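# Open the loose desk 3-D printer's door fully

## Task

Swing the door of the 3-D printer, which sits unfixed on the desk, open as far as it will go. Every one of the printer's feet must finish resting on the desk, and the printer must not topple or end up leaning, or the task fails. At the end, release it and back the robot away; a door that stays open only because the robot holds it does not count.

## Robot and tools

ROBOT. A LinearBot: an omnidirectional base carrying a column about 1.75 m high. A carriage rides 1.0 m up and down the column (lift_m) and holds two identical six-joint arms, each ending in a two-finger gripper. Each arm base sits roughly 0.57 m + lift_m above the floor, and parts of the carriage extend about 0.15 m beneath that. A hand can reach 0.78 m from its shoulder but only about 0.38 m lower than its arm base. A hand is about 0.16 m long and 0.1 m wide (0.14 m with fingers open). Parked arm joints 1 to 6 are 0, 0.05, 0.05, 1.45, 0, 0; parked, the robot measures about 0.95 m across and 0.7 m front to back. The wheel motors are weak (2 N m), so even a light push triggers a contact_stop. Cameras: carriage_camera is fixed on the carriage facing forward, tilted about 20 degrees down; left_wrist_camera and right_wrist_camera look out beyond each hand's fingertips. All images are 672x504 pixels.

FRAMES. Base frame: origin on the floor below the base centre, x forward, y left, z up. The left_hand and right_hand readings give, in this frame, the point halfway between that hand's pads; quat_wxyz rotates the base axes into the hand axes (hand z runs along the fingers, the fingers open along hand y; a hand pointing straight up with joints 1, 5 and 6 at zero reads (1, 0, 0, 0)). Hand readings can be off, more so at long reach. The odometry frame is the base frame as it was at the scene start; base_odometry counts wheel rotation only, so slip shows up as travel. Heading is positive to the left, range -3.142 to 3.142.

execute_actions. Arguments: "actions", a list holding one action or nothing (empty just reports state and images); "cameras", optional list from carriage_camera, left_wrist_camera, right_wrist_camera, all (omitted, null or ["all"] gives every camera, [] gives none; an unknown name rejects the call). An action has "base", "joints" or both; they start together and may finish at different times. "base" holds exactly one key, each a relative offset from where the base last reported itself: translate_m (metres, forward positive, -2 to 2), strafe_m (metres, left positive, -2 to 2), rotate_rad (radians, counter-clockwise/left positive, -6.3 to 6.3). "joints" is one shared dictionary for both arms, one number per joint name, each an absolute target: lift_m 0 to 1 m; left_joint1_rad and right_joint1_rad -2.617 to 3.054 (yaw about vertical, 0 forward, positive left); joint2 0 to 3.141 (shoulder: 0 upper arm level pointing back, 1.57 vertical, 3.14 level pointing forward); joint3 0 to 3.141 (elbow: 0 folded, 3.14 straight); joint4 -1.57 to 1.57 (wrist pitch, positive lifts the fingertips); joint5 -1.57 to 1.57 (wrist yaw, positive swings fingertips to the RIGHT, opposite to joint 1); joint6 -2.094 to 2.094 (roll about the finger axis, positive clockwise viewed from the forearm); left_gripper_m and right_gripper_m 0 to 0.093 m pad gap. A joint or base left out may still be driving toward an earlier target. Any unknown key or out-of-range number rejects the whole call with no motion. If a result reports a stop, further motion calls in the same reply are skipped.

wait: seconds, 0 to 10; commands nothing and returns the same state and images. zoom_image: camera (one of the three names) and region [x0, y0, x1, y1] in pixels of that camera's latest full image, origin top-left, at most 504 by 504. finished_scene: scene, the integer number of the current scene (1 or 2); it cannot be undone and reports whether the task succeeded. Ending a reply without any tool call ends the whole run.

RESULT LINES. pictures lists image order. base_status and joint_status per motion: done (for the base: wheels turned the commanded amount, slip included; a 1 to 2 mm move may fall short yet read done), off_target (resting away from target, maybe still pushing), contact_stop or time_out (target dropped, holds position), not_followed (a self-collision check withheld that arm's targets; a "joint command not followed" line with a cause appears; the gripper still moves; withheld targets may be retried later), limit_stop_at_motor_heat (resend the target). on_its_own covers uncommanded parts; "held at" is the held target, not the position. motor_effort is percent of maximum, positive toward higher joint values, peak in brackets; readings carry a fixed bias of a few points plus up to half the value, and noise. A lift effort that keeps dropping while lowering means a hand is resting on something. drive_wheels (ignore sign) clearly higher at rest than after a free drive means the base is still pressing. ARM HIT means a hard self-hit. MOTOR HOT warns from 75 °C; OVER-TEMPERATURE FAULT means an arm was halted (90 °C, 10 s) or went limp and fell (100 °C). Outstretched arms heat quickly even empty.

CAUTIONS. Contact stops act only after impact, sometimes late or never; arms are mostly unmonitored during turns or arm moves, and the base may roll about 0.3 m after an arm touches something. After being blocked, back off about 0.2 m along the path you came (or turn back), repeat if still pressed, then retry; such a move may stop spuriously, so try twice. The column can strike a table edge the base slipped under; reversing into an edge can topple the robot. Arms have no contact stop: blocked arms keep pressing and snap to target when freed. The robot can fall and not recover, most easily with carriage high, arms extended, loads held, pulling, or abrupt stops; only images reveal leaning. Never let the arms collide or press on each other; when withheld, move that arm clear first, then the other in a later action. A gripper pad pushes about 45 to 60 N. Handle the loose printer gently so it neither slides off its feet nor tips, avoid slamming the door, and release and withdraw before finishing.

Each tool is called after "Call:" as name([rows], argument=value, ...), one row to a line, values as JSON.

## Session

Call:
execute_actions(actions=[], cameras=["carriage_camera"])

Scene clock: 0.00 s.
base_odometry: x=+0.000 y=+0.000 heading=+0.000 (m, m, rad; odometry frame)
base_status: not commanded
joint_positions: lift_m=+0.297 left_joint1_rad=+0.026 left_joint2_rad=+0.050 left_joint3_rad=+0.053 left_joint4_rad=+1.396 left_joint5_rad=+0.032 left_joint6_rad=+0.021 left_gripper_m=+0.095 right_joint1_rad=-0.031 right_joint2_rad=+0.031 right_joint3_rad=+0.040 right_joint4_rad=+1.468 right_joint5_rad=+0.004 right_joint6_rad=-0.034 right_gripper_m=+0.094
joint_status: not commanded
motor_effort: lift_m=+17 drive_wheels=+2 (%)
left_hand: x=+0.3079 y=+0.3256 z=+1.2760 quat_wxyz=(+0.996, +0.016, +0.086, +0.022) (m; base frame)
right_hand: x=+0.2881 y=-0.3314 z=+1.2751 quat_wxyz=(+0.998, +0.002, +0.047, -0.032) (m; base frame)
pictures: carriage_camera
Images, in order (width x height): carriage_camera 672x504.

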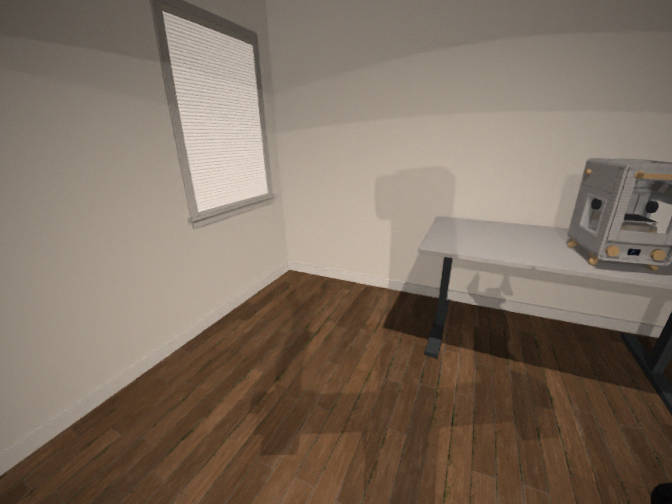

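Call:
execute_actions([
  {"base":{"rotate_rad":-0.27},"joints":{"lift_m":0.22,"right_joint1_rad":0,"right_joint2_rad":1.2,"right_joint3_rad":0.9,"right_joint4_rad":0.3,"right_joint6_rad":1.57,"right_gripper_m":0.05}},
], cameras=[])

Call:
execute_actions([
  {"base":{"strafe_m":-0.65}},
], cameras=["carriage_camera","right_wrist_camera"])

Scene clock: 4.97 s.
base_odometry: x=+0.000 y=+0.000 heading=-0.270 (m, m, rad; odometry frame)
base_status: done
joint_positions: lift_m=+0.220 left_joint1_rad=+0.026 left_joint2_rad=+0.050 left_joint3_rad=+0.053 left_joint4_rad=+1.396 left_joint5_rad=+0.032 left_joint6_rad=+0.021 left_gripper_m=+0.095 right_joint1_rad=-0.010 right_joint2_rad=+1.202 right_joint3_rad=+0.870 right_joint4_rad=+0.290 right_joint5_rad=+0.004 right_joint6_rad=+1.561 right_gripper_m=+0.050
joint_status: all done
motor_effort: lift_m=+16(16) drive_wheels=-18(32) (%)
left_hand: x=+0.3078 y=+0.3256 z=+1.1988 quat_wxyz=(+0.996, +0.016, +0.086, +0.022) (m; base frame)
right_hand: x=+0.6861 y=-0.3348 z=+1.0956 quat_wxyz=(+0.495, +0.511, +0.509, +0.484) (m; base frame)
pictures: none
No camera images: the call's "cameras" was empty. Leave "cameras" out to get every camera's image.

Scene clock: 8.60 s.
base_odometry: x=-0.175 y=-0.626 heading=-0.272 (m, m, rad; odometry frame)
base_status: done
joint_positions: lift_m=+0.220 left_joint1_rad=+0.026 left_joint2_rad=+0.050 left_joint3_rad=+0.053 left_joint4_rad=+1.396 left_joint5_rad=+0.032 left_joint6_rad=+0.021 left_gripper_m=+0.095 right_joint1_rad=-0.009 right_joint2_rad=+1.202 right_joint3_rad=+0.870 right_joint4_rad=+0.292 right_joint5_rad=+0.004 right_joint6_rad=+1.561 right_gripper_m=+0.050
joint_status: not commanded
motor_effort: lift_m=+16(16) drive_wheels=-16(51) (%)
left_hand: x=+0.3078 y=+0.3256 z=+1.1988 quat_wxyz=(+0.996, +0.016, +0.086, +0.022) (m; base frame)
right_hand: x=+0.6862 y=-0.3343 z=+1.0962 quat_wxyz=(+0.496, +0.511, +0.509, +0.485) (m; base frame)
pictures: carriage_camera, right_wrist_camera
Images, in order (width x height): carriage_camera 672x504, right_wrist_camera 672x504.

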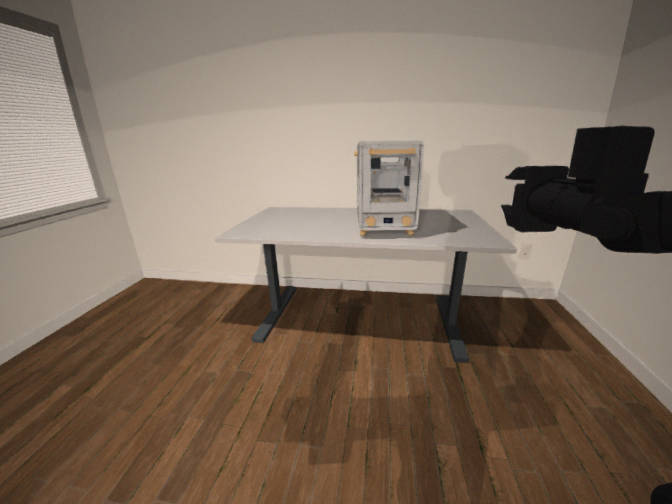

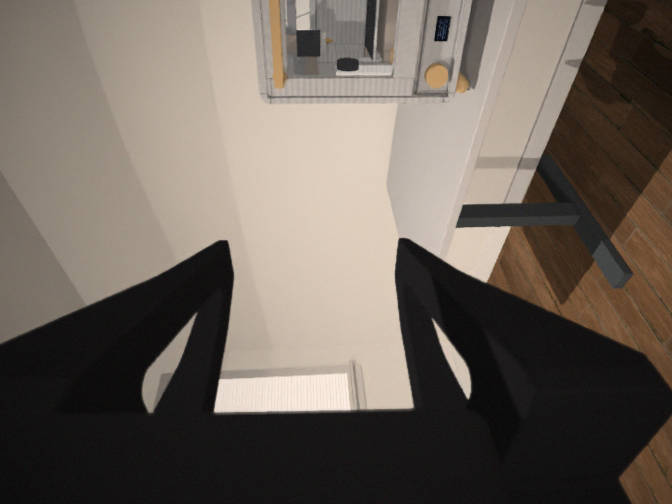

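Call:
execute_actions([
  {"base":{"translate_m":0.4}},
], cameras=[])

Call:
execute_actions([
  {"base":{"strafe_m":0.08}},
], cameras=["carriage_camera","right_wrist_camera"])

Scene clock: 14.27 s.
base_odometry: x=+0.210 y=-0.734 heading=-0.274 (m, m, rad; odometry frame)
base_status: done
joint_positions: lift_m=+0.220 left_joint1_rad=+0.026 left_joint2_rad=+0.050 left_joint3_rad=+0.053 left_joint4_rad=+1.396 left_joint5_rad=+0.032 left_joint6_rad=+0.021 left_gripper_m=+0.095 right_joint1_rad=-0.008 right_joint2_rad=+1.202 right_joint3_rad=+0.870 right_joint4_rad=+0.295 right_joint5_rad=+0.005 right_joint6_rad=+1.561 right_gripper_m=+0.050
joint_status: not commanded
motor_effort: lift_m=+16(16) drive_wheels=-14(37) (%)
left_hand: x=+0.3079 y=+0.3256 z=+1.1988 quat_wxyz=(+0.996, +0.016, +0.086, +0.022) (m; base frame)
right_hand: x=+0.6862 y=-0.3340 z=+1.0969 quat_wxyz=(+0.496, +0.510, +0.508, +0.485) (m; base frame)
pictures: none
No camera images: the call's "cameras" was empty. Leave "cameras" out to get every camera's image.

Scene clock: 15.80 s.
base_odometry: x=+0.232 y=-0.657 heading=-0.274 (m, m, rad; odometry frame)
base_status: done
joint_positions: lift_m=+0.220 left_joint1_rad=+0.026 left_joint2_rad=+0.050 left_joint3_rad=+0.053 left_joint4_rad=+1.396 left_joint5_rad=+0.032 left_joint6_rad=+0.021 left_gripper_m=+0.095 right_joint1_rad=-0.008 right_joint2_rad=+1.202 right_joint3_rad=+0.870 right_joint4_rad=+0.296 right_joint5_rad=+0.005 right_joint6_rad=+1.561 right_gripper_m=+0.050
joint_status: not commanded
motor_effort: lift_m=+16(16) drive_wheels=-6(37) (%)
left_hand: x=+0.3080 y=+0.3256 z=+1.1988 quat_wxyz=(+0.996, +0.016, +0.086, +0.022) (m; base frame)
right_hand: x=+0.6862 y=-0.3340 z=+1.0972 quat_wxyz=(+0.496, +0.510, +0.508, +0.486) (m; base frame)
pictures: carriage_camera, right_wrist_camera
Images, in order (width x height): carriage_camera 672x504, right_wrist_camera 672x504.

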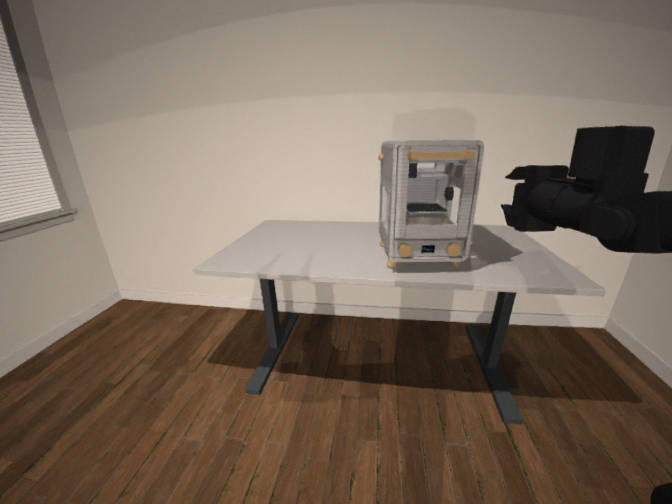

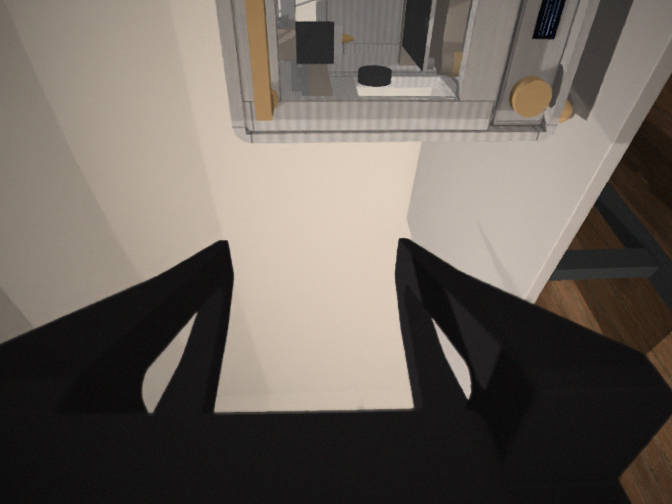

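Call:
execute_actions([
  {"base":{"strafe_m":-0.06},"joints":{"lift_m":0.28}},
], cameras=[])

Call:
execute_actions([
  {"base":{"translate_m":0.18}},
], cameras=["carriage_camera","right_wrist_camera"])

Scene clock: 20.63 s.
base_odometry: x=+0.215 y=-0.715 heading=-0.273 (m, m, rad; odometry frame)
base_status: done
joint_positions: lift_m=+0.280 left_joint1_rad=+0.026 left_joint2_rad=+0.050 left_joint3_rad=+0.053 left_joint4_rad=+1.396 left_joint5_rad=+0.031 left_joint6_rad=+0.021 left_gripper_m=+0.095 right_joint1_rad=-0.008 right_joint2_rad=+1.202 right_joint3_rad=+0.882 right_joint4_rad=+0.301 right_joint5_rad=+0.005 right_joint6_rad=+1.561 right_gripper_m=+0.050
joint_status: all done
motor_effort: lift_m=+18(22) drive_wheels=-10(41) (%)
left_hand: x=+0.3080 y=+0.3257 z=+1.2586 quat_wxyz=(+0.996, +0.015, +0.086, +0.022) (m; base frame)
right_hand: x=+0.6866 y=-0.3340 z=+1.1643 quat_wxyz=(+0.501, +0.505, +0.504, +0.490) (m; base frame)
pictures: none
No camera images: the call's "cameras" was empty. Leave "cameras" out to get every camera's image.

Scene clock: 22.73 s.
base_odometry: x=+0.389 y=-0.763 heading=-0.272 (m, m, rad; odometry frame)
base_status: done
joint_positions: lift_m=+0.280 left_joint1_rad=+0.026 left_joint2_rad=+0.050 left_joint3_rad=+0.053 left_joint4_rad=+1.396 left_joint5_rad=+0.031 left_joint6_rad=+0.021 left_gripper_m=+0.095 right_joint1_rad=-0.008 right_joint2_rad=+1.202 right_joint3_rad=+0.882 right_joint4_rad=+0.298 right_joint5_rad=+0.005 right_joint6_rad=+1.561 right_gripper_m=+0.050
joint_status: not commanded
motor_effort: lift_m=+18(18) drive_wheels=-14(34) (%)
left_hand: x=+0.3078 y=+0.3257 z=+1.2586 quat_wxyz=(+0.996, +0.015, +0.086, +0.022) (m; base frame)
right_hand: x=+0.6866 y=-0.3340 z=+1.1636 quat_wxyz=(+0.500, +0.506, +0.504, +0.489) (m; base frame)
pictures: carriage_camera, right_wrist_camera
Images, in order (width x height): carriage_camera 672x504, right_wrist_camera 672x504.

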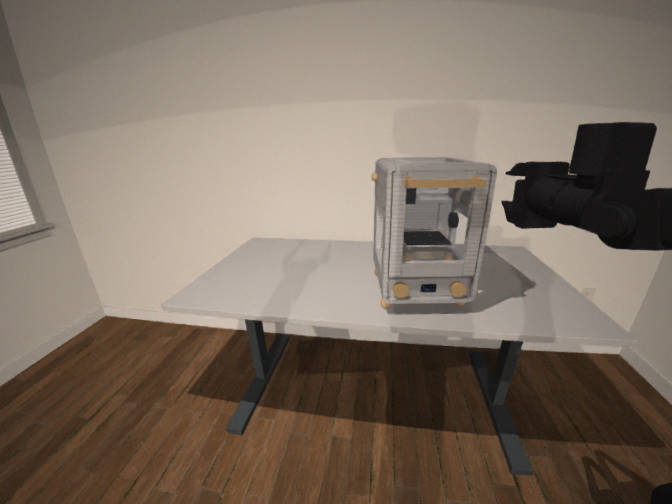

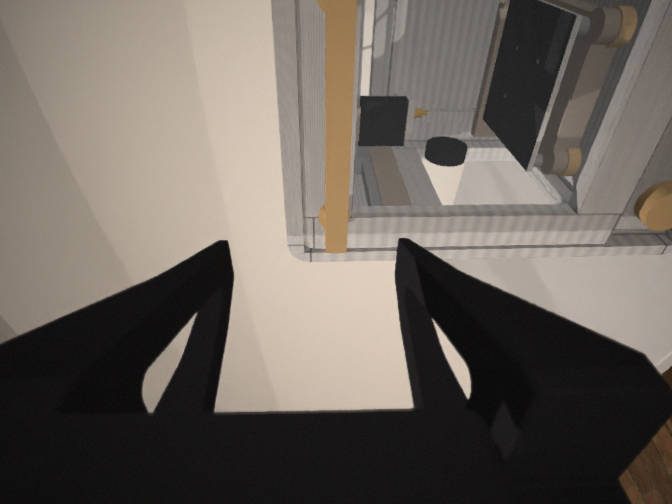

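Call:
execute_actions([
  {"base":{"strafe_m":-0.03},"joints":{"lift_m":0.268}},
], cameras=[])

Call:
execute_actions([
  {"base":{"translate_m":0.1}},
], cameras=["carriage_camera","right_wrist_camera"])

Scene clock: 26.13 s.
base_odometry: x=+0.381 y=-0.791 heading=-0.271 (m, m, rad; odometry frame)
base_status: done
joint_positions: lift_m=+0.268 left_joint1_rad=+0.026 left_joint2_rad=+0.050 left_joint3_rad=+0.053 left_joint4_rad=+1.397 left_joint5_rad=+0.031 left_joint6_rad=+0.021 left_gripper_m=+0.095 right_joint1_rad=-0.006 right_joint2_rad=+1.202 right_joint3_rad=+0.882 right_joint4_rad=+0.295 right_joint5_rad=+0.004 right_joint6_rad=+1.561 right_gripper_m=+0.050
joint_status: all done
motor_effort: lift_m=+16(16) drive_wheels=-8(36) (%)
left_hand: x=+0.3077 y=+0.3257 z=+1.2469 quat_wxyz=(+0.996, +0.015, +0.085, +0.022) (m; base frame)
right_hand: x=+0.6865 y=-0.3332 z=+1.1509 quat_wxyz=(+0.499, +0.506, +0.506, +0.489) (m; base frame)
pictures: none
No camera images: the call's "cameras" was empty. Leave "cameras" out to get every camera's image.

Scene clock: 27.80 s.
base_odometry: x=+0.478 y=-0.819 heading=-0.273 (m, m, rad; odometry frame)
base_status: done
joint_positions: lift_m=+0.268 left_joint1_rad=+0.026 left_joint2_rad=+0.050 left_joint3_rad=+0.053 left_joint4_rad=+1.396 left_joint5_rad=+0.031 left_joint6_rad=+0.021 left_gripper_m=+0.095 right_joint1_rad=-0.006 right_joint2_rad=+1.202 right_joint3_rad=+0.882 right_joint4_rad=+0.296 right_joint5_rad=+0.004 right_joint6_rad=+1.561 right_gripper_m=+0.050
joint_status: not commanded
motor_effort: lift_m=+16(16) drive_wheels=-12(38) (%)
left_hand: x=+0.3078 y=+0.3257 z=+1.2468 quat_wxyz=(+0.996, +0.015, +0.086, +0.022) (m; base frame)
right_hand: x=+0.6865 y=-0.3332 z=+1.1512 quat_wxyz=(+0.499, +0.506, +0.506, +0.489) (m; base frame)
pictures: carriage_camera, right_wrist_camera
Images, in order (width x height): carriage_camera 672x504, right_wrist_camera 672x504.

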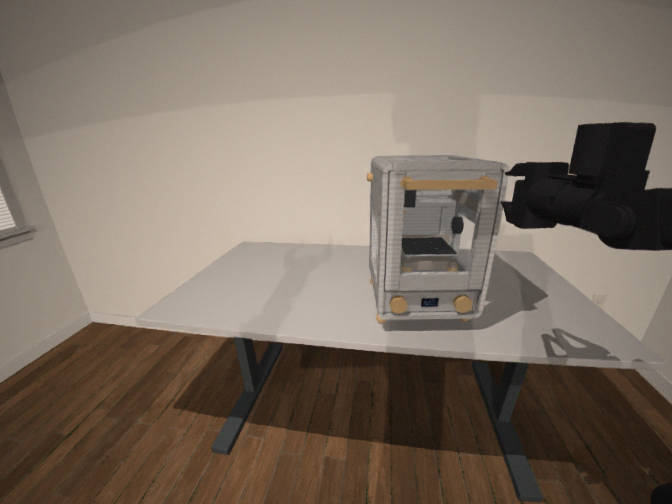

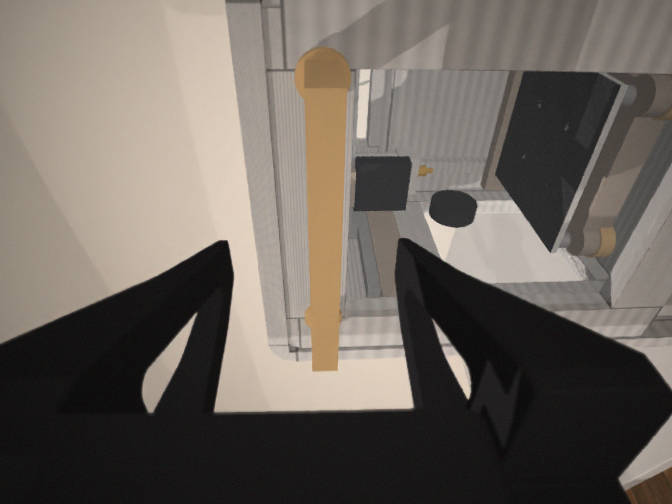

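Call:
execute_actions([
  {"base":{"translate_m":0.06}},
], cameras=["right_wrist_camera"])

Call:
execute_actions([
  {"joints":{"right_gripper_m":0}},
], cameras=["carriage_camera","right_wrist_camera"])

Scene clock: 31.53 s.
base_odometry: x=+0.535 y=-0.836 heading=-0.274 (m, m, rad; odometry frame)
base_status: done
joint_positions: lift_m=+0.268 left_joint1_rad=+0.026 left_joint2_rad=+0.050 left_joint3_rad=+0.053 left_joint4_rad=+1.396 left_joint5_rad=+0.031 left_joint6_rad=+0.021 left_gripper_m=+0.095 right_joint1_rad=-0.006 right_joint2_rad=+1.202 right_joint3_rad=+0.882 right_joint4_rad=+0.297 right_joint5_rad=+0.004 right_joint6_rad=+1.561 right_gripper_m=+0.050
joint_status: not commanded
motor_effort: lift_m=+16(16) drive_wheels=-12(39) (%)
left_hand: x=+0.3080 y=+0.3257 z=+1.2468 quat_wxyz=(+0.996, +0.015, +0.086, +0.022) (m; base frame)
right_hand: x=+0.6866 y=-0.3332 z=+1.1514 quat_wxyz=(+0.499, +0.506, +0.505, +0.489) (m; base frame)
pictures: right_wrist_camera
Images, in order (width x height): right_wrist_camera 672x504.

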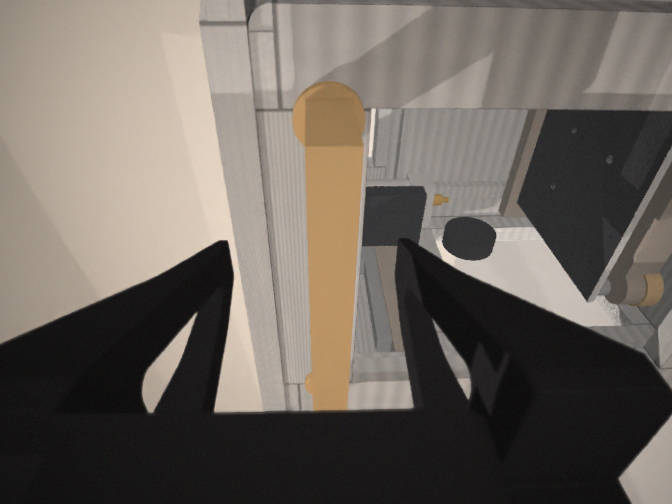

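Scene clock: 32.13 s.
base_odometry: x=+0.535 y=-0.836 heading=-0.274 (m, m, rad; odometry frame)
base_status: not commanded
joint_positions: lift_m=+0.268 left_joint1_rad=+0.026 left_joint2_rad=+0.050 left_joint3_rad=+0.053 left_joint4_rad=+1.396 left_joint5_rad=+0.031 left_joint6_rad=+0.021 left_gripper_m=+0.095 right_joint1_rad=-0.006 right_joint2_rad=+1.202 right_joint3_rad=+0.882 right_joint4_rad=+0.297 right_joint5_rad=+0.004 right_joint6_rad=+1.561 right_gripper_m=+0.000
joint_status: all done
motor_effort: lift_m=+16(16) drive_wheels=-12(12) (%)
left_hand: x=+0.3080 y=+0.3257 z=+1.2468 quat_wxyz=(+0.996, +0.015, +0.086, +0.022) (m; base frame)
right_hand: x=+0.6866 y=-0.3332 z=+1.1514 quat_wxyz=(+0.499, +0.506, +0.505, +0.489) (m; base frame)
pictures: carriage_camera, right_wrist_camera
Images, in order (width x height): carriage_camera 672x504, right_wrist_camera 672x504.

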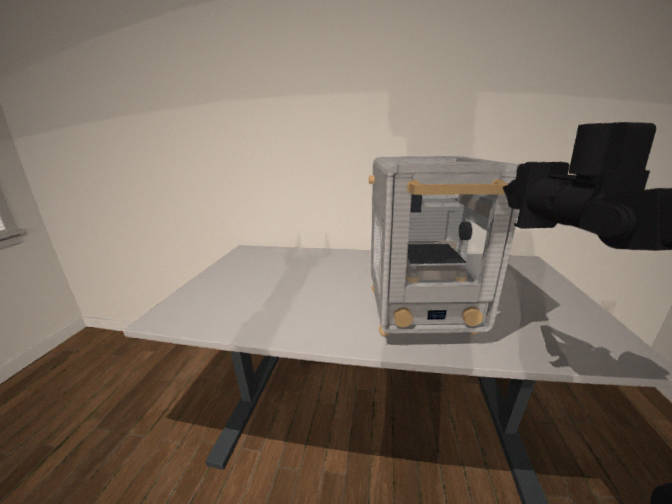

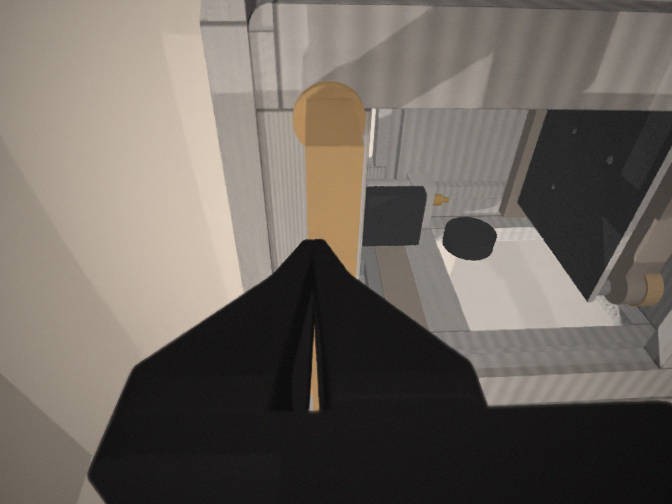

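Call:
execute_actions([
  {"joints":{"right_gripper_m":0.045,"lift_m":0.262}},
], cameras=[])

Call:
execute_actions([
  {"base":{"translate_m":0.04}},
], cameras=[])

Call:
execute_actions([
  {"joints":{"right_gripper_m":0}},
], cameras=["right_wrist_camera"])

Scene clock: 35.40 s.
base_odometry: x=+0.535 y=-0.835 heading=-0.274 (m, m, rad; odometry frame)
base_status: not commanded
joint_positions: lift_m=+0.262 left_joint1_rad=+0.026 left_joint2_rad=+0.050 left_joint3_rad=+0.053 left_joint4_rad=+1.396 left_joint5_rad=+0.031 left_joint6_rad=+0.021 left_gripper_m=+0.095 right_joint1_rad=-0.006 right_joint2_rad=+1.202 right_joint3_rad=+0.882 right_joint4_rad=+0.294 right_joint5_rad=+0.004 right_joint6_rad=+1.562 right_gripper_m=+0.045
joint_status: all done
motor_effort: lift_m=+16(16) drive_wheels=+6(12) (%)
left_hand: x=+0.3080 y=+0.3257 z=+1.2408 quat_wxyz=(+0.996, +0.015, +0.086, +0.022) (m; base frame)
right_hand: x=+0.6865 y=-0.3332 z=+1.1447 quat_wxyz=(+0.498, +0.507, +0.506, +0.489) (m; base frame)
pictures: none
No camera images: the call's "cameras" was empty. Leave "cameras" out to get every camera's image.

Scene clock: 36.63 s.
base_odometry: x=+0.574 y=-0.847 heading=-0.275 (m, m, rad; odometry frame)
base_status: done
joint_positions: lift_m=+0.262 left_joint1_rad=+0.026 left_joint2_rad=+0.050 left_joint3_rad=+0.053 left_joint4_rad=+1.396 left_joint5_rad=+0.031 left_joint6_rad=+0.021 left_gripper_m=+0.095 right_joint1_rad=-0.006 right_joint2_rad=+1.202 right_joint3_rad=+0.882 right_joint4_rad=+0.295 right_joint5_rad=+0.004 right_joint6_rad=+1.562 right_gripper_m=+0.045
joint_status: not commanded
motor_effort: lift_m=+16(16) drive_wheels=-9(40) (%)
left_hand: x=+0.3080 y=+0.3257 z=+1.2408 quat_wxyz=(+0.996, +0.015, +0.086, +0.022) (m; base frame)
right_hand: x=+0.6865 y=-0.3332 z=+1.1451 quat_wxyz=(+0.499, +0.506, +0.506, +0.489) (m; base frame)
pictures: none
No camera images: the call's "cameras" was empty. Leave "cameras" out to get every camera's image.

Scene clock: 37.23 s.
base_odometry: x=+0.574 y=-0.847 heading=-0.275 (m, m, rad; odometry frame)
base_status: not commanded
joint_positions: lift_m=+0.262 left_joint1_rad=+0.026 left_joint2_rad=+0.050 left_joint3_rad=+0.053 left_joint4_rad=+1.396 left_joint5_rad=+0.031 left_joint6_rad=+0.021 left_gripper_m=+0.095 right_joint1_rad=-0.006 right_joint2_rad=+1.202 right_joint3_rad=+0.882 right_joint4_rad=+0.293 right_joint5_rad=+0.004 right_joint6_rad=+1.564 right_gripper_m=+0.017
joint_status: right_gripper_m off_target (ended at +0.017, target +0.000)
motor_effort: lift_m=+16(16) drive_wheels=-10(10) (%)
left_hand: x=+0.3080 y=+0.3257 z=+1.2408 quat_wxyz=(+0.996, +0.015, +0.086, +0.022) (m; base frame)
right_hand: x=+0.6865 y=-0.3332 z=+1.1446 quat_wxyz=(+0.498, +0.507, +0.506, +0.489) (m; base frame)
pictures: right_wrist_camera
Images, in order (width x height): right_wrist_camera 672x504.

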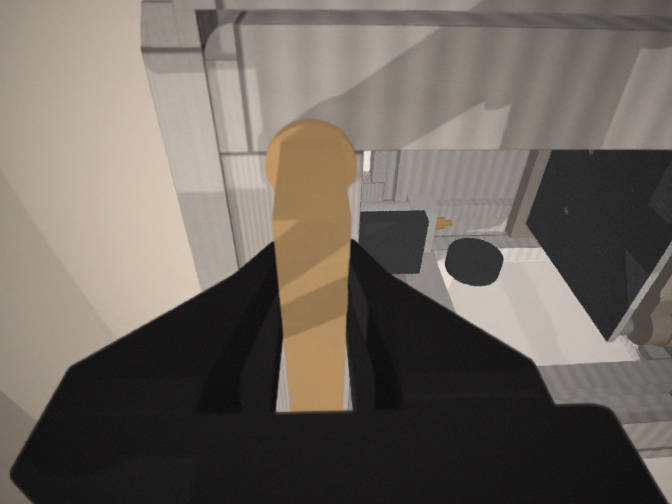

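Call:
execute_actions([
  {"base":{"translate_m":-0.05},"joints":{"right_joint4_rad":0.45,"lift_m":0.225}},
], cameras=[])

Call:
execute_actions([
  {"base":{"translate_m":-0.06},"joints":{"right_joint4_rad":0.7,"lift_m":0.155}},
], cameras=["carriage_camera","right_wrist_camera"])

Scene clock: 40.70 s.
base_odometry: x=+0.526 y=-0.833 heading=-0.273 (m, m, rad; odometry frame)
base_status: done
joint_positions: lift_m=+0.225 left_joint1_rad=+0.026 left_joint2_rad=+0.050 left_joint3_rad=+0.053 left_joint4_rad=+1.394 left_joint5_rad=+0.032 left_joint6_rad=+0.021 left_gripper_m=+0.095 right_joint1_rad=-0.006 right_joint2_rad=+1.217 right_joint3_rad=+0.891 right_joint4_rad=+0.413 right_joint5_rad=-0.002 right_joint6_rad=+1.564 right_gripper_m=+0.017
joint_status: all done
motor_effort: lift_m=+16(15) drive_wheels=-10(45) (%)
left_hand: x=+0.3083 y=+0.3256 z=+1.2038 quat_wxyz=(+0.996, +0.016, +0.087, +0.022) (m; base frame)
right_hand: x=+0.6892 y=-0.3321 z=+1.1354 quat_wxyz=(+0.524, +0.477, +0.478, +0.519) (m; base frame)
pictures: none
No camera images: the call's "cameras" was empty. Leave "cameras" out to get every camera's image.

Scene clock: 42.07 s.
base_odometry: x=+0.468 y=-0.817 heading=-0.273 (m, m, rad; odometry frame)
base_status: done
joint_positions: lift_m=+0.155 left_joint1_rad=+0.026 left_joint2_rad=+0.050 left_joint3_rad=+0.053 left_joint4_rad=+1.396 left_joint5_rad=+0.032 left_joint6_rad=+0.021 left_gripper_m=+0.095 right_joint1_rad=-0.005 right_joint2_rad=+1.233 right_joint3_rad=+0.891 right_joint4_rad=+0.610 right_joint5_rad=-0.009 right_joint6_rad=+1.556 right_gripper_m=+0.018
joint_status: right_joint4_rad off_target (ended at +0.610, target +0.700); the others done
motor_effort: lift_m=+17(17) drive_wheels=-20(45) (%)
left_hand: x=+0.3080 y=+0.3256 z=+1.1337 quat_wxyz=(+0.996, +0.016, +0.086, +0.022) (m; base frame)
right_hand: x=+0.6850 y=-0.3306 z=+1.1064 quat_wxyz=(+0.566, +0.424, +0.433, +0.559) (m; base frame)
pictures: carriage_camera, right_wrist_camera
Images, in order (width x height): carriage_camera 672x504, right_wrist_camera 672x504.

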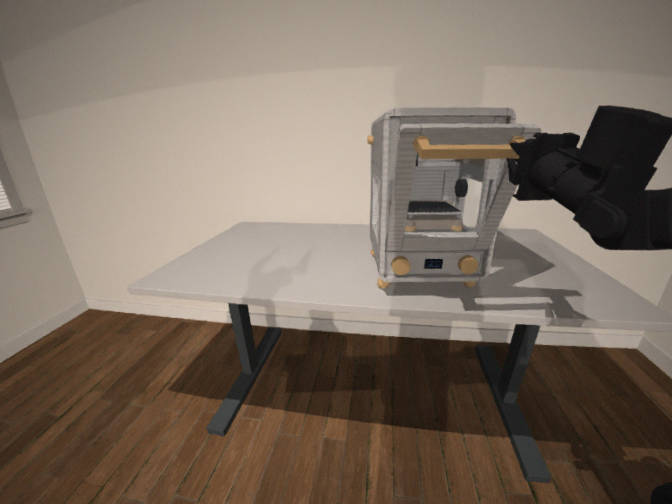

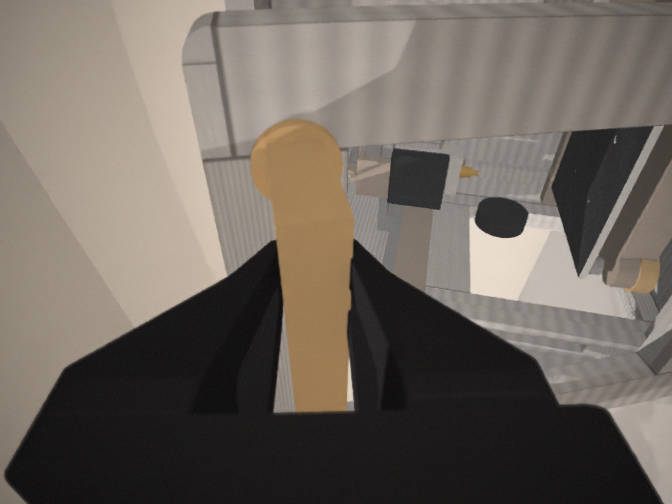

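Call:
execute_actions([
  {"base":{"translate_m":-0.05},"joints":{"right_joint4_rad":0.9,"lift_m":0.1}},
], cameras=[])

Call:
execute_actions([
  {"base":{"translate_m":-0.05},"joints":{"right_joint4_rad":1.1,"lift_m":0.035}},
], cameras=["carriage_camera","right_wrist_camera"])

Scene clock: 47.33 s.
base_odometry: x=+0.420 y=-0.804 heading=-0.273 (m, m, rad; odometry frame)
base_status: done
joint_positions: lift_m=+0.100 left_joint1_rad=+0.026 left_joint2_rad=+0.050 left_joint3_rad=+0.053 left_joint4_rad=+1.394 left_joint5_rad=+0.032 left_joint6_rad=+0.021 left_gripper_m=+0.095 right_joint1_rad=-0.005 right_joint2_rad=+1.252 right_joint3_rad=+0.878 right_joint4_rad=+0.736 right_joint5_rad=-0.010 right_joint6_rad=+1.553 right_gripper_m=+0.019
joint_status: right_joint4_rad off_target (ended at +0.736, target +0.900); the others done
motor_effort: lift_m=+17(17) drive_wheels=-6(33) (%)
left_hand: x=+0.3084 y=+0.3256 z=+1.0786 quat_wxyz=(+0.996, +0.016, +0.087, +0.022) (m; base frame)
right_hand: x=+0.6819 y=-0.3303 z=+1.0664 quat_wxyz=(+0.586, +0.396, +0.408, +0.577) (m; base frame)
pictures: none
No camera images: the call's "cameras" was empty. Leave "cameras" out to get every camera's image.

Scene clock: 48.63 s.
base_odometry: x=+0.372 y=-0.791 heading=-0.273 (m, m, rad; odometry frame)
base_status: done
joint_positions: lift_m=+0.035 left_joint1_rad=+0.026 left_joint2_rad=+0.050 left_joint3_rad=+0.053 left_joint4_rad=+1.395 left_joint5_rad=+0.032 left_joint6_rad=+0.021 left_gripper_m=+0.095 right_joint1_rad=-0.003 right_joint2_rad=+1.277 right_joint3_rad=+0.866 right_joint4_rad=+0.865 right_joint5_rad=-0.013 right_joint6_rad=+1.538 right_gripper_m=+0.021
joint_status: right_joint4_rad off_target (ended at +0.865, target +1.100); the others done
motor_effort: lift_m=+17(17) drive_wheels=+4(36) (%)
left_hand: x=+0.3081 y=+0.3256 z=+1.0137 quat_wxyz=(+0.996, +0.016, +0.086, +0.022) (m; base frame)
right_hand: x=+0.6775 y=-0.3290 z=+1.0155 quat_wxyz=(+0.608, +0.365, +0.384, +0.591) (m; base frame)
pictures: carriage_camera, right_wrist_camera
Images, in order (width x height): carriage_camera 672x504, right_wrist_camera 672x504.

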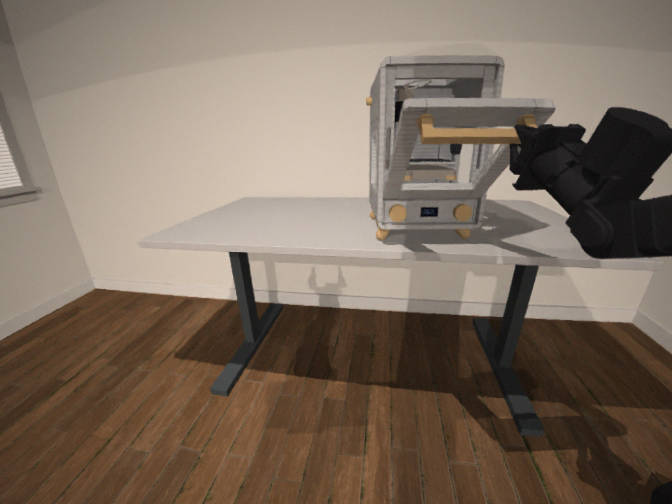

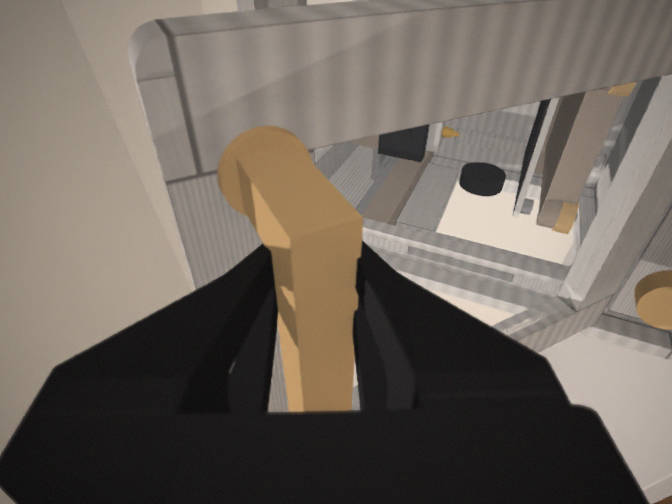

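Call:
execute_actions([
  {"base":{"translate_m":-0.09},"joints":{"right_joint4_rad":1.2,"lift_m":0.0,"right_joint2_rad":1.42,"right_joint3_rad":0.9}},
], cameras=["carriage_camera","right_wrist_camera"])

Scene clock: 53.10 s.
base_odometry: x=+0.286 y=-0.767 heading=-0.273 (m, m, rad; odometry frame)
base_status: done
joint_positions: lift_m=+0.000 left_joint1_rad=+0.026 left_joint2_rad=+0.050 left_joint3_rad=+0.053 left_joint4_rad=+1.395 left_joint5_rad=+0.032 left_joint6_rad=+0.021 left_gripper_m=+0.095 right_joint1_rad=-0.002 right_joint2_rad=+1.485 right_joint3_rad=+0.866 right_joint4_rad=+0.971 right_joint5_rad=-0.017 right_joint6_rad=+1.537 right_gripper_m=+0.023
joint_status: right_joint2_rad off_target (ended at +1.485, target +1.420); right_joint4_rad off_target (ended at +0.971, target +1.200); the others done
motor_effort: lift_m=+16(17) drive_wheels=+5(44) (%)
left_hand: x=+0.3081 y=+0.3256 z=+0.9788 quat_wxyz=(+0.996, +0.016, +0.086, +0.022) (m; base frame)
right_hand: x=+0.7270 y=-0.3281 z=+0.9174 quat_wxyz=(+0.587, +0.393, +0.416, +0.573) (m; base frame)
pictures: carriage_camera, right_wrist_camera
Images, in order (width x height): carriage_camera 672x504, right_wrist_camera 672x504.

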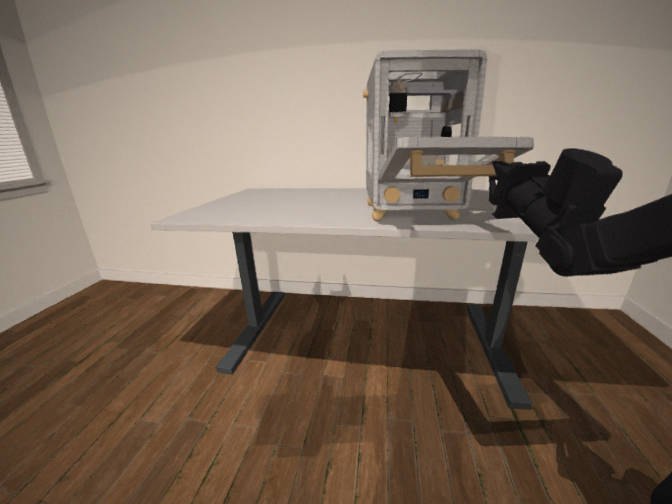

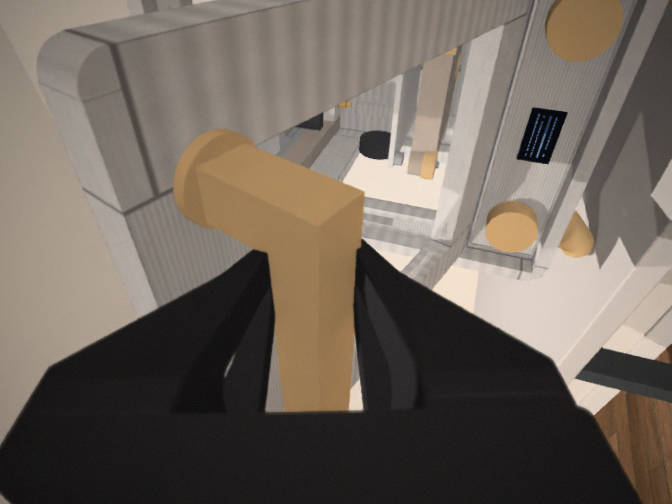

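Call:
execute_actions([
  {"base":{"translate_m":-0.04},"joints":{"right_joint4_rad":1.1,"right_joint2_rad":1.56}},
], cameras=["carriage_camera","right_wrist_camera"])

Call:
execute_actions([
  {"joints":{"right_joint4_rad":0.95,"right_gripper_m":0.06}},
], cameras=["carriage_camera","right_wrist_camera"])

Scene clock: 56.60 s.
base_odometry: x=+0.247 y=-0.756 heading=-0.274 (m, m, rad; odometry frame)
base_status: done
joint_positions: lift_m=+0.000 left_joint1_rad=+0.026 left_joint2_rad=+0.050 left_joint3_rad=+0.053 left_joint4_rad=+1.395 left_joint5_rad=+0.032 left_joint6_rad=+0.021 left_gripper_m=+0.095 right_joint1_rad=-0.001 right_joint2_rad=+1.613 right_joint3_rad=+0.866 right_joint4_rad=+0.919 right_joint5_rad=-0.012 right_joint6_rad=+1.548 right_gripper_m=+0.019
joint_status: right_joint4_rad off_target (ended at +0.919, target +1.100); the others done
motor_effort: lift_m=+16(16) drive_wheels=+4(44) (%)
left_hand: x=+0.3082 y=+0.3256 z=+0.9788 quat_wxyz=(+0.996, +0.016, +0.087, +0.022) (m; base frame)
right_hand: x=+0.7584 y=-0.3283 z=+0.8465 quat_wxyz=(+0.545, +0.447, +0.463, +0.538) (m; base frame)
pictures: carriage_camera, right_wrist_camera
Images, in order (width x height): carriage_camera 672x504, right_wrist_camera 672x504.

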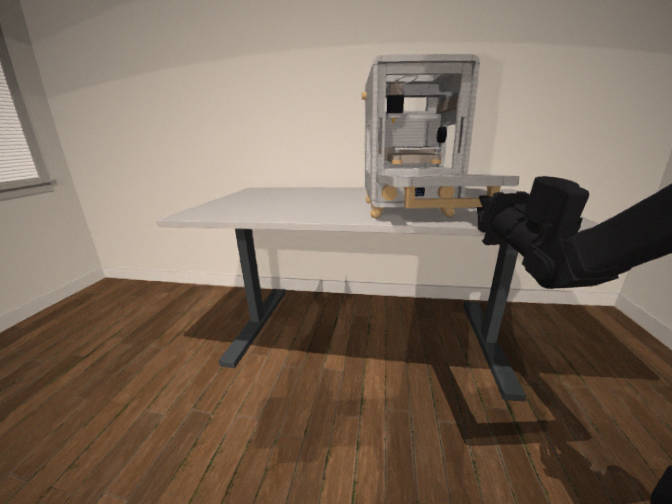

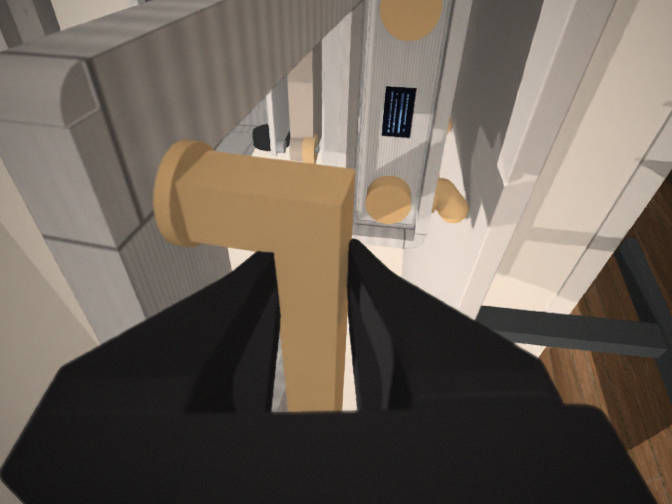

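Scene clock: 57.33 s.
base_odometry: x=+0.247 y=-0.756 heading=-0.274 (m, m, rad; odometry frame)
base_status: not commanded
joint_positions: lift_m=+0.000 left_joint1_rad=+0.026 left_joint2_rad=+0.050 left_joint3_rad=+0.053 left_joint4_rad=+1.395 left_joint5_rad=+0.032 left_joint6_rad=+0.021 left_gripper_m=+0.095 right_joint1_rad=-0.001 right_joint2_rad=+1.599 right_joint3_rad=+0.866 right_joint4_rad=+0.837 right_joint5_rad=-0.010 right_joint6_rad=+1.562 right_gripper_m=+0.060
joint_status: right_joint4_rad off_target (ended at +0.837, target +0.950); the others done
motor_effort: lift_m=+16(16) drive_wheels=+5(5) (%)
left_hand: x=+0.3082 y=+0.3256 z=+0.9788 quat_wxyz=(+0.996, +0.016, +0.087, +0.022) (m; base frame)
right_hand: x=+0.7588 y=-0.3287 z=+0.8329 quat_wxyz=(+0.526, +0.469, +0.478, +0.525) (m; base frame)
pictures: carriage_camera, right_wrist_camera
Images, in order (width x height): carriage_camera 672x504, right_wrist_camera 672x504.

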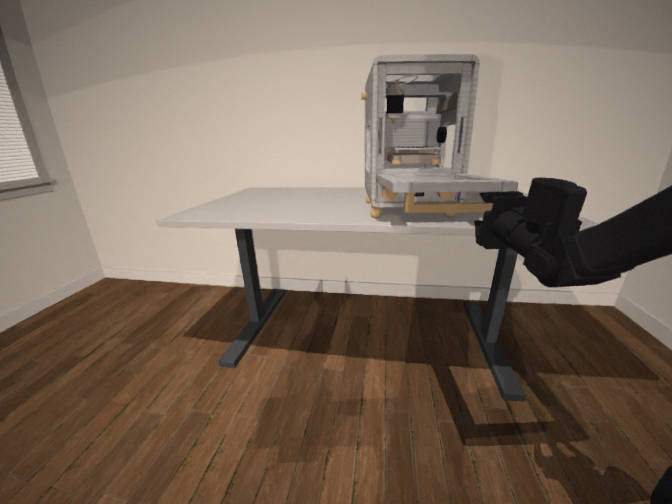

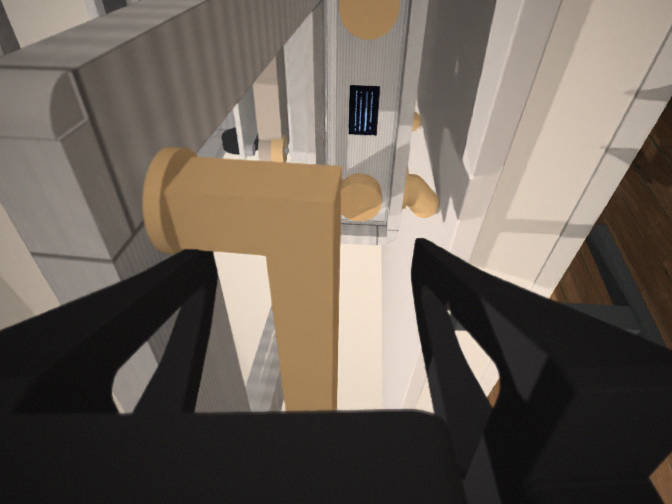

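Call:
execute_actions([
  {"base":{"translate_m":-0.35},"joints":{"right_joint4_rad":0.8,"right_joint2_rad":1.62,"right_gripper_m":0.045}},
], cameras=[])

Call:
execute_actions([
  {"base":{"strafe_m":0.3},"joints":{"right_joint2_rad":0.05,"right_joint3_rad":0.05,"right_joint4_rad":1.45,"right_joint6_rad":0}},
], cameras=["carriage_camera"])

Call:
zoom_image(camera="carriage_camera", region=[350,70,600,260])

Scene clock: 63.77 s.
base_odometry: x=-0.090 y=-0.662 heading=-0.274 (m, m, rad; odometry frame)
base_status: done
joint_positions: lift_m=+0.000 left_joint1_rad=+0.026 left_joint2_rad=+0.050 left_joint3_rad=+0.053 left_joint4_rad=+1.395 left_joint5_rad=+0.032 left_joint6_rad=+0.021 left_gripper_m=+0.095 right_joint1_rad=-0.001 right_joint2_rad=+1.621 right_joint3_rad=+0.866 right_joint4_rad=+0.790 right_joint5_rad=+0.000 right_joint6_rad=+1.562 right_gripper_m=+0.045
joint_status: all done
motor_effort: lift_m=+16(16) drive_wheels=-4(35) (%)
left_hand: x=+0.3081 y=+0.3256 z=+0.9788 quat_wxyz=(+0.996, +0.016, +0.086, +0.022) (m; base frame)
right_hand: x=+0.7630 y=-0.3304 z=+0.8111 quat_wxyz=(+0.511, +0.489, +0.493, +0.506) (m; base frame)
pictures: none
No camera images: the call's "cameras" was empty. Leave "cameras" out to get every camera's image.

Scene clock: 66.37 s.
base_odometry: x=-0.009 y=-0.373 heading=-0.273 (m, m, rad; odometry frame)
base_status: done
joint_positions: lift_m=+0.000 left_joint1_rad=+0.026 left_joint2_rad=+0.050 left_joint3_rad=+0.053 left_joint4_rad=+1.395 left_joint5_rad=+0.032 left_joint6_rad=+0.021 left_gripper_m=+0.095 right_joint1_rad=-0.001 right_joint2_rad=+0.057 right_joint3_rad=+0.073 right_joint4_rad=+1.453 right_joint5_rad=+0.001 right_joint6_rad=+0.009 right_gripper_m=+0.045
joint_status: all done
motor_effort: lift_m=+16(16) drive_wheels=-11(29) (%)
left_hand: x=+0.3081 y=+0.3256 z=+0.9788 quat_wxyz=(+0.996, +0.016, +0.086, +0.022) (m; base frame)
right_hand: x=+0.2899 y=-0.3302 z=+0.9864 quat_wxyz=(+0.999, +0.001, +0.051, +0.004) (m; base frame)
pictures: carriage_camera
Images, in order (width x height): carriage_camera 672x504.

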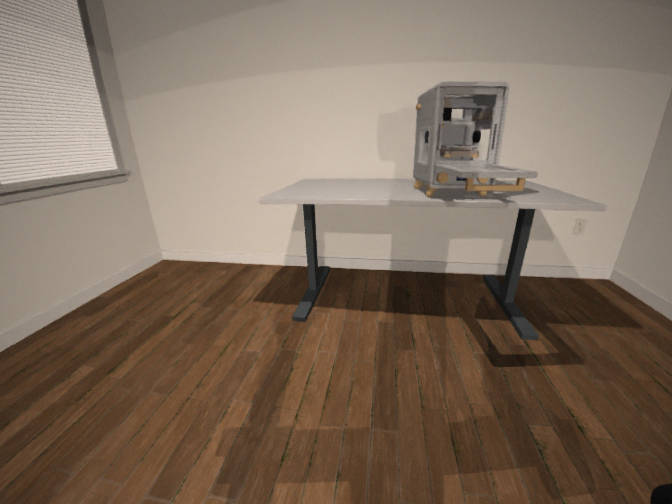

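Region (350, 70, 600, 260) of carriage_camera's 672x504 image, scaled by 2.016, with more detail than that image has; it fills the top 383 rows of this view, and the rest is white.

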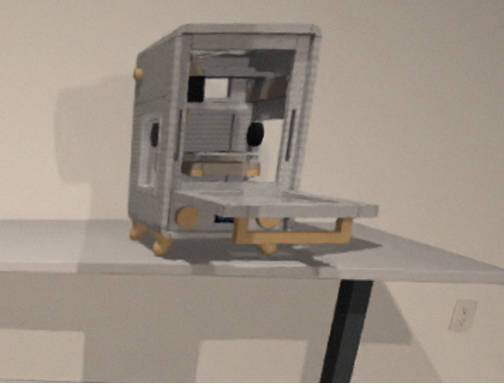

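Call:
finished_scene(scene=2)

The scene is finished: the task was done.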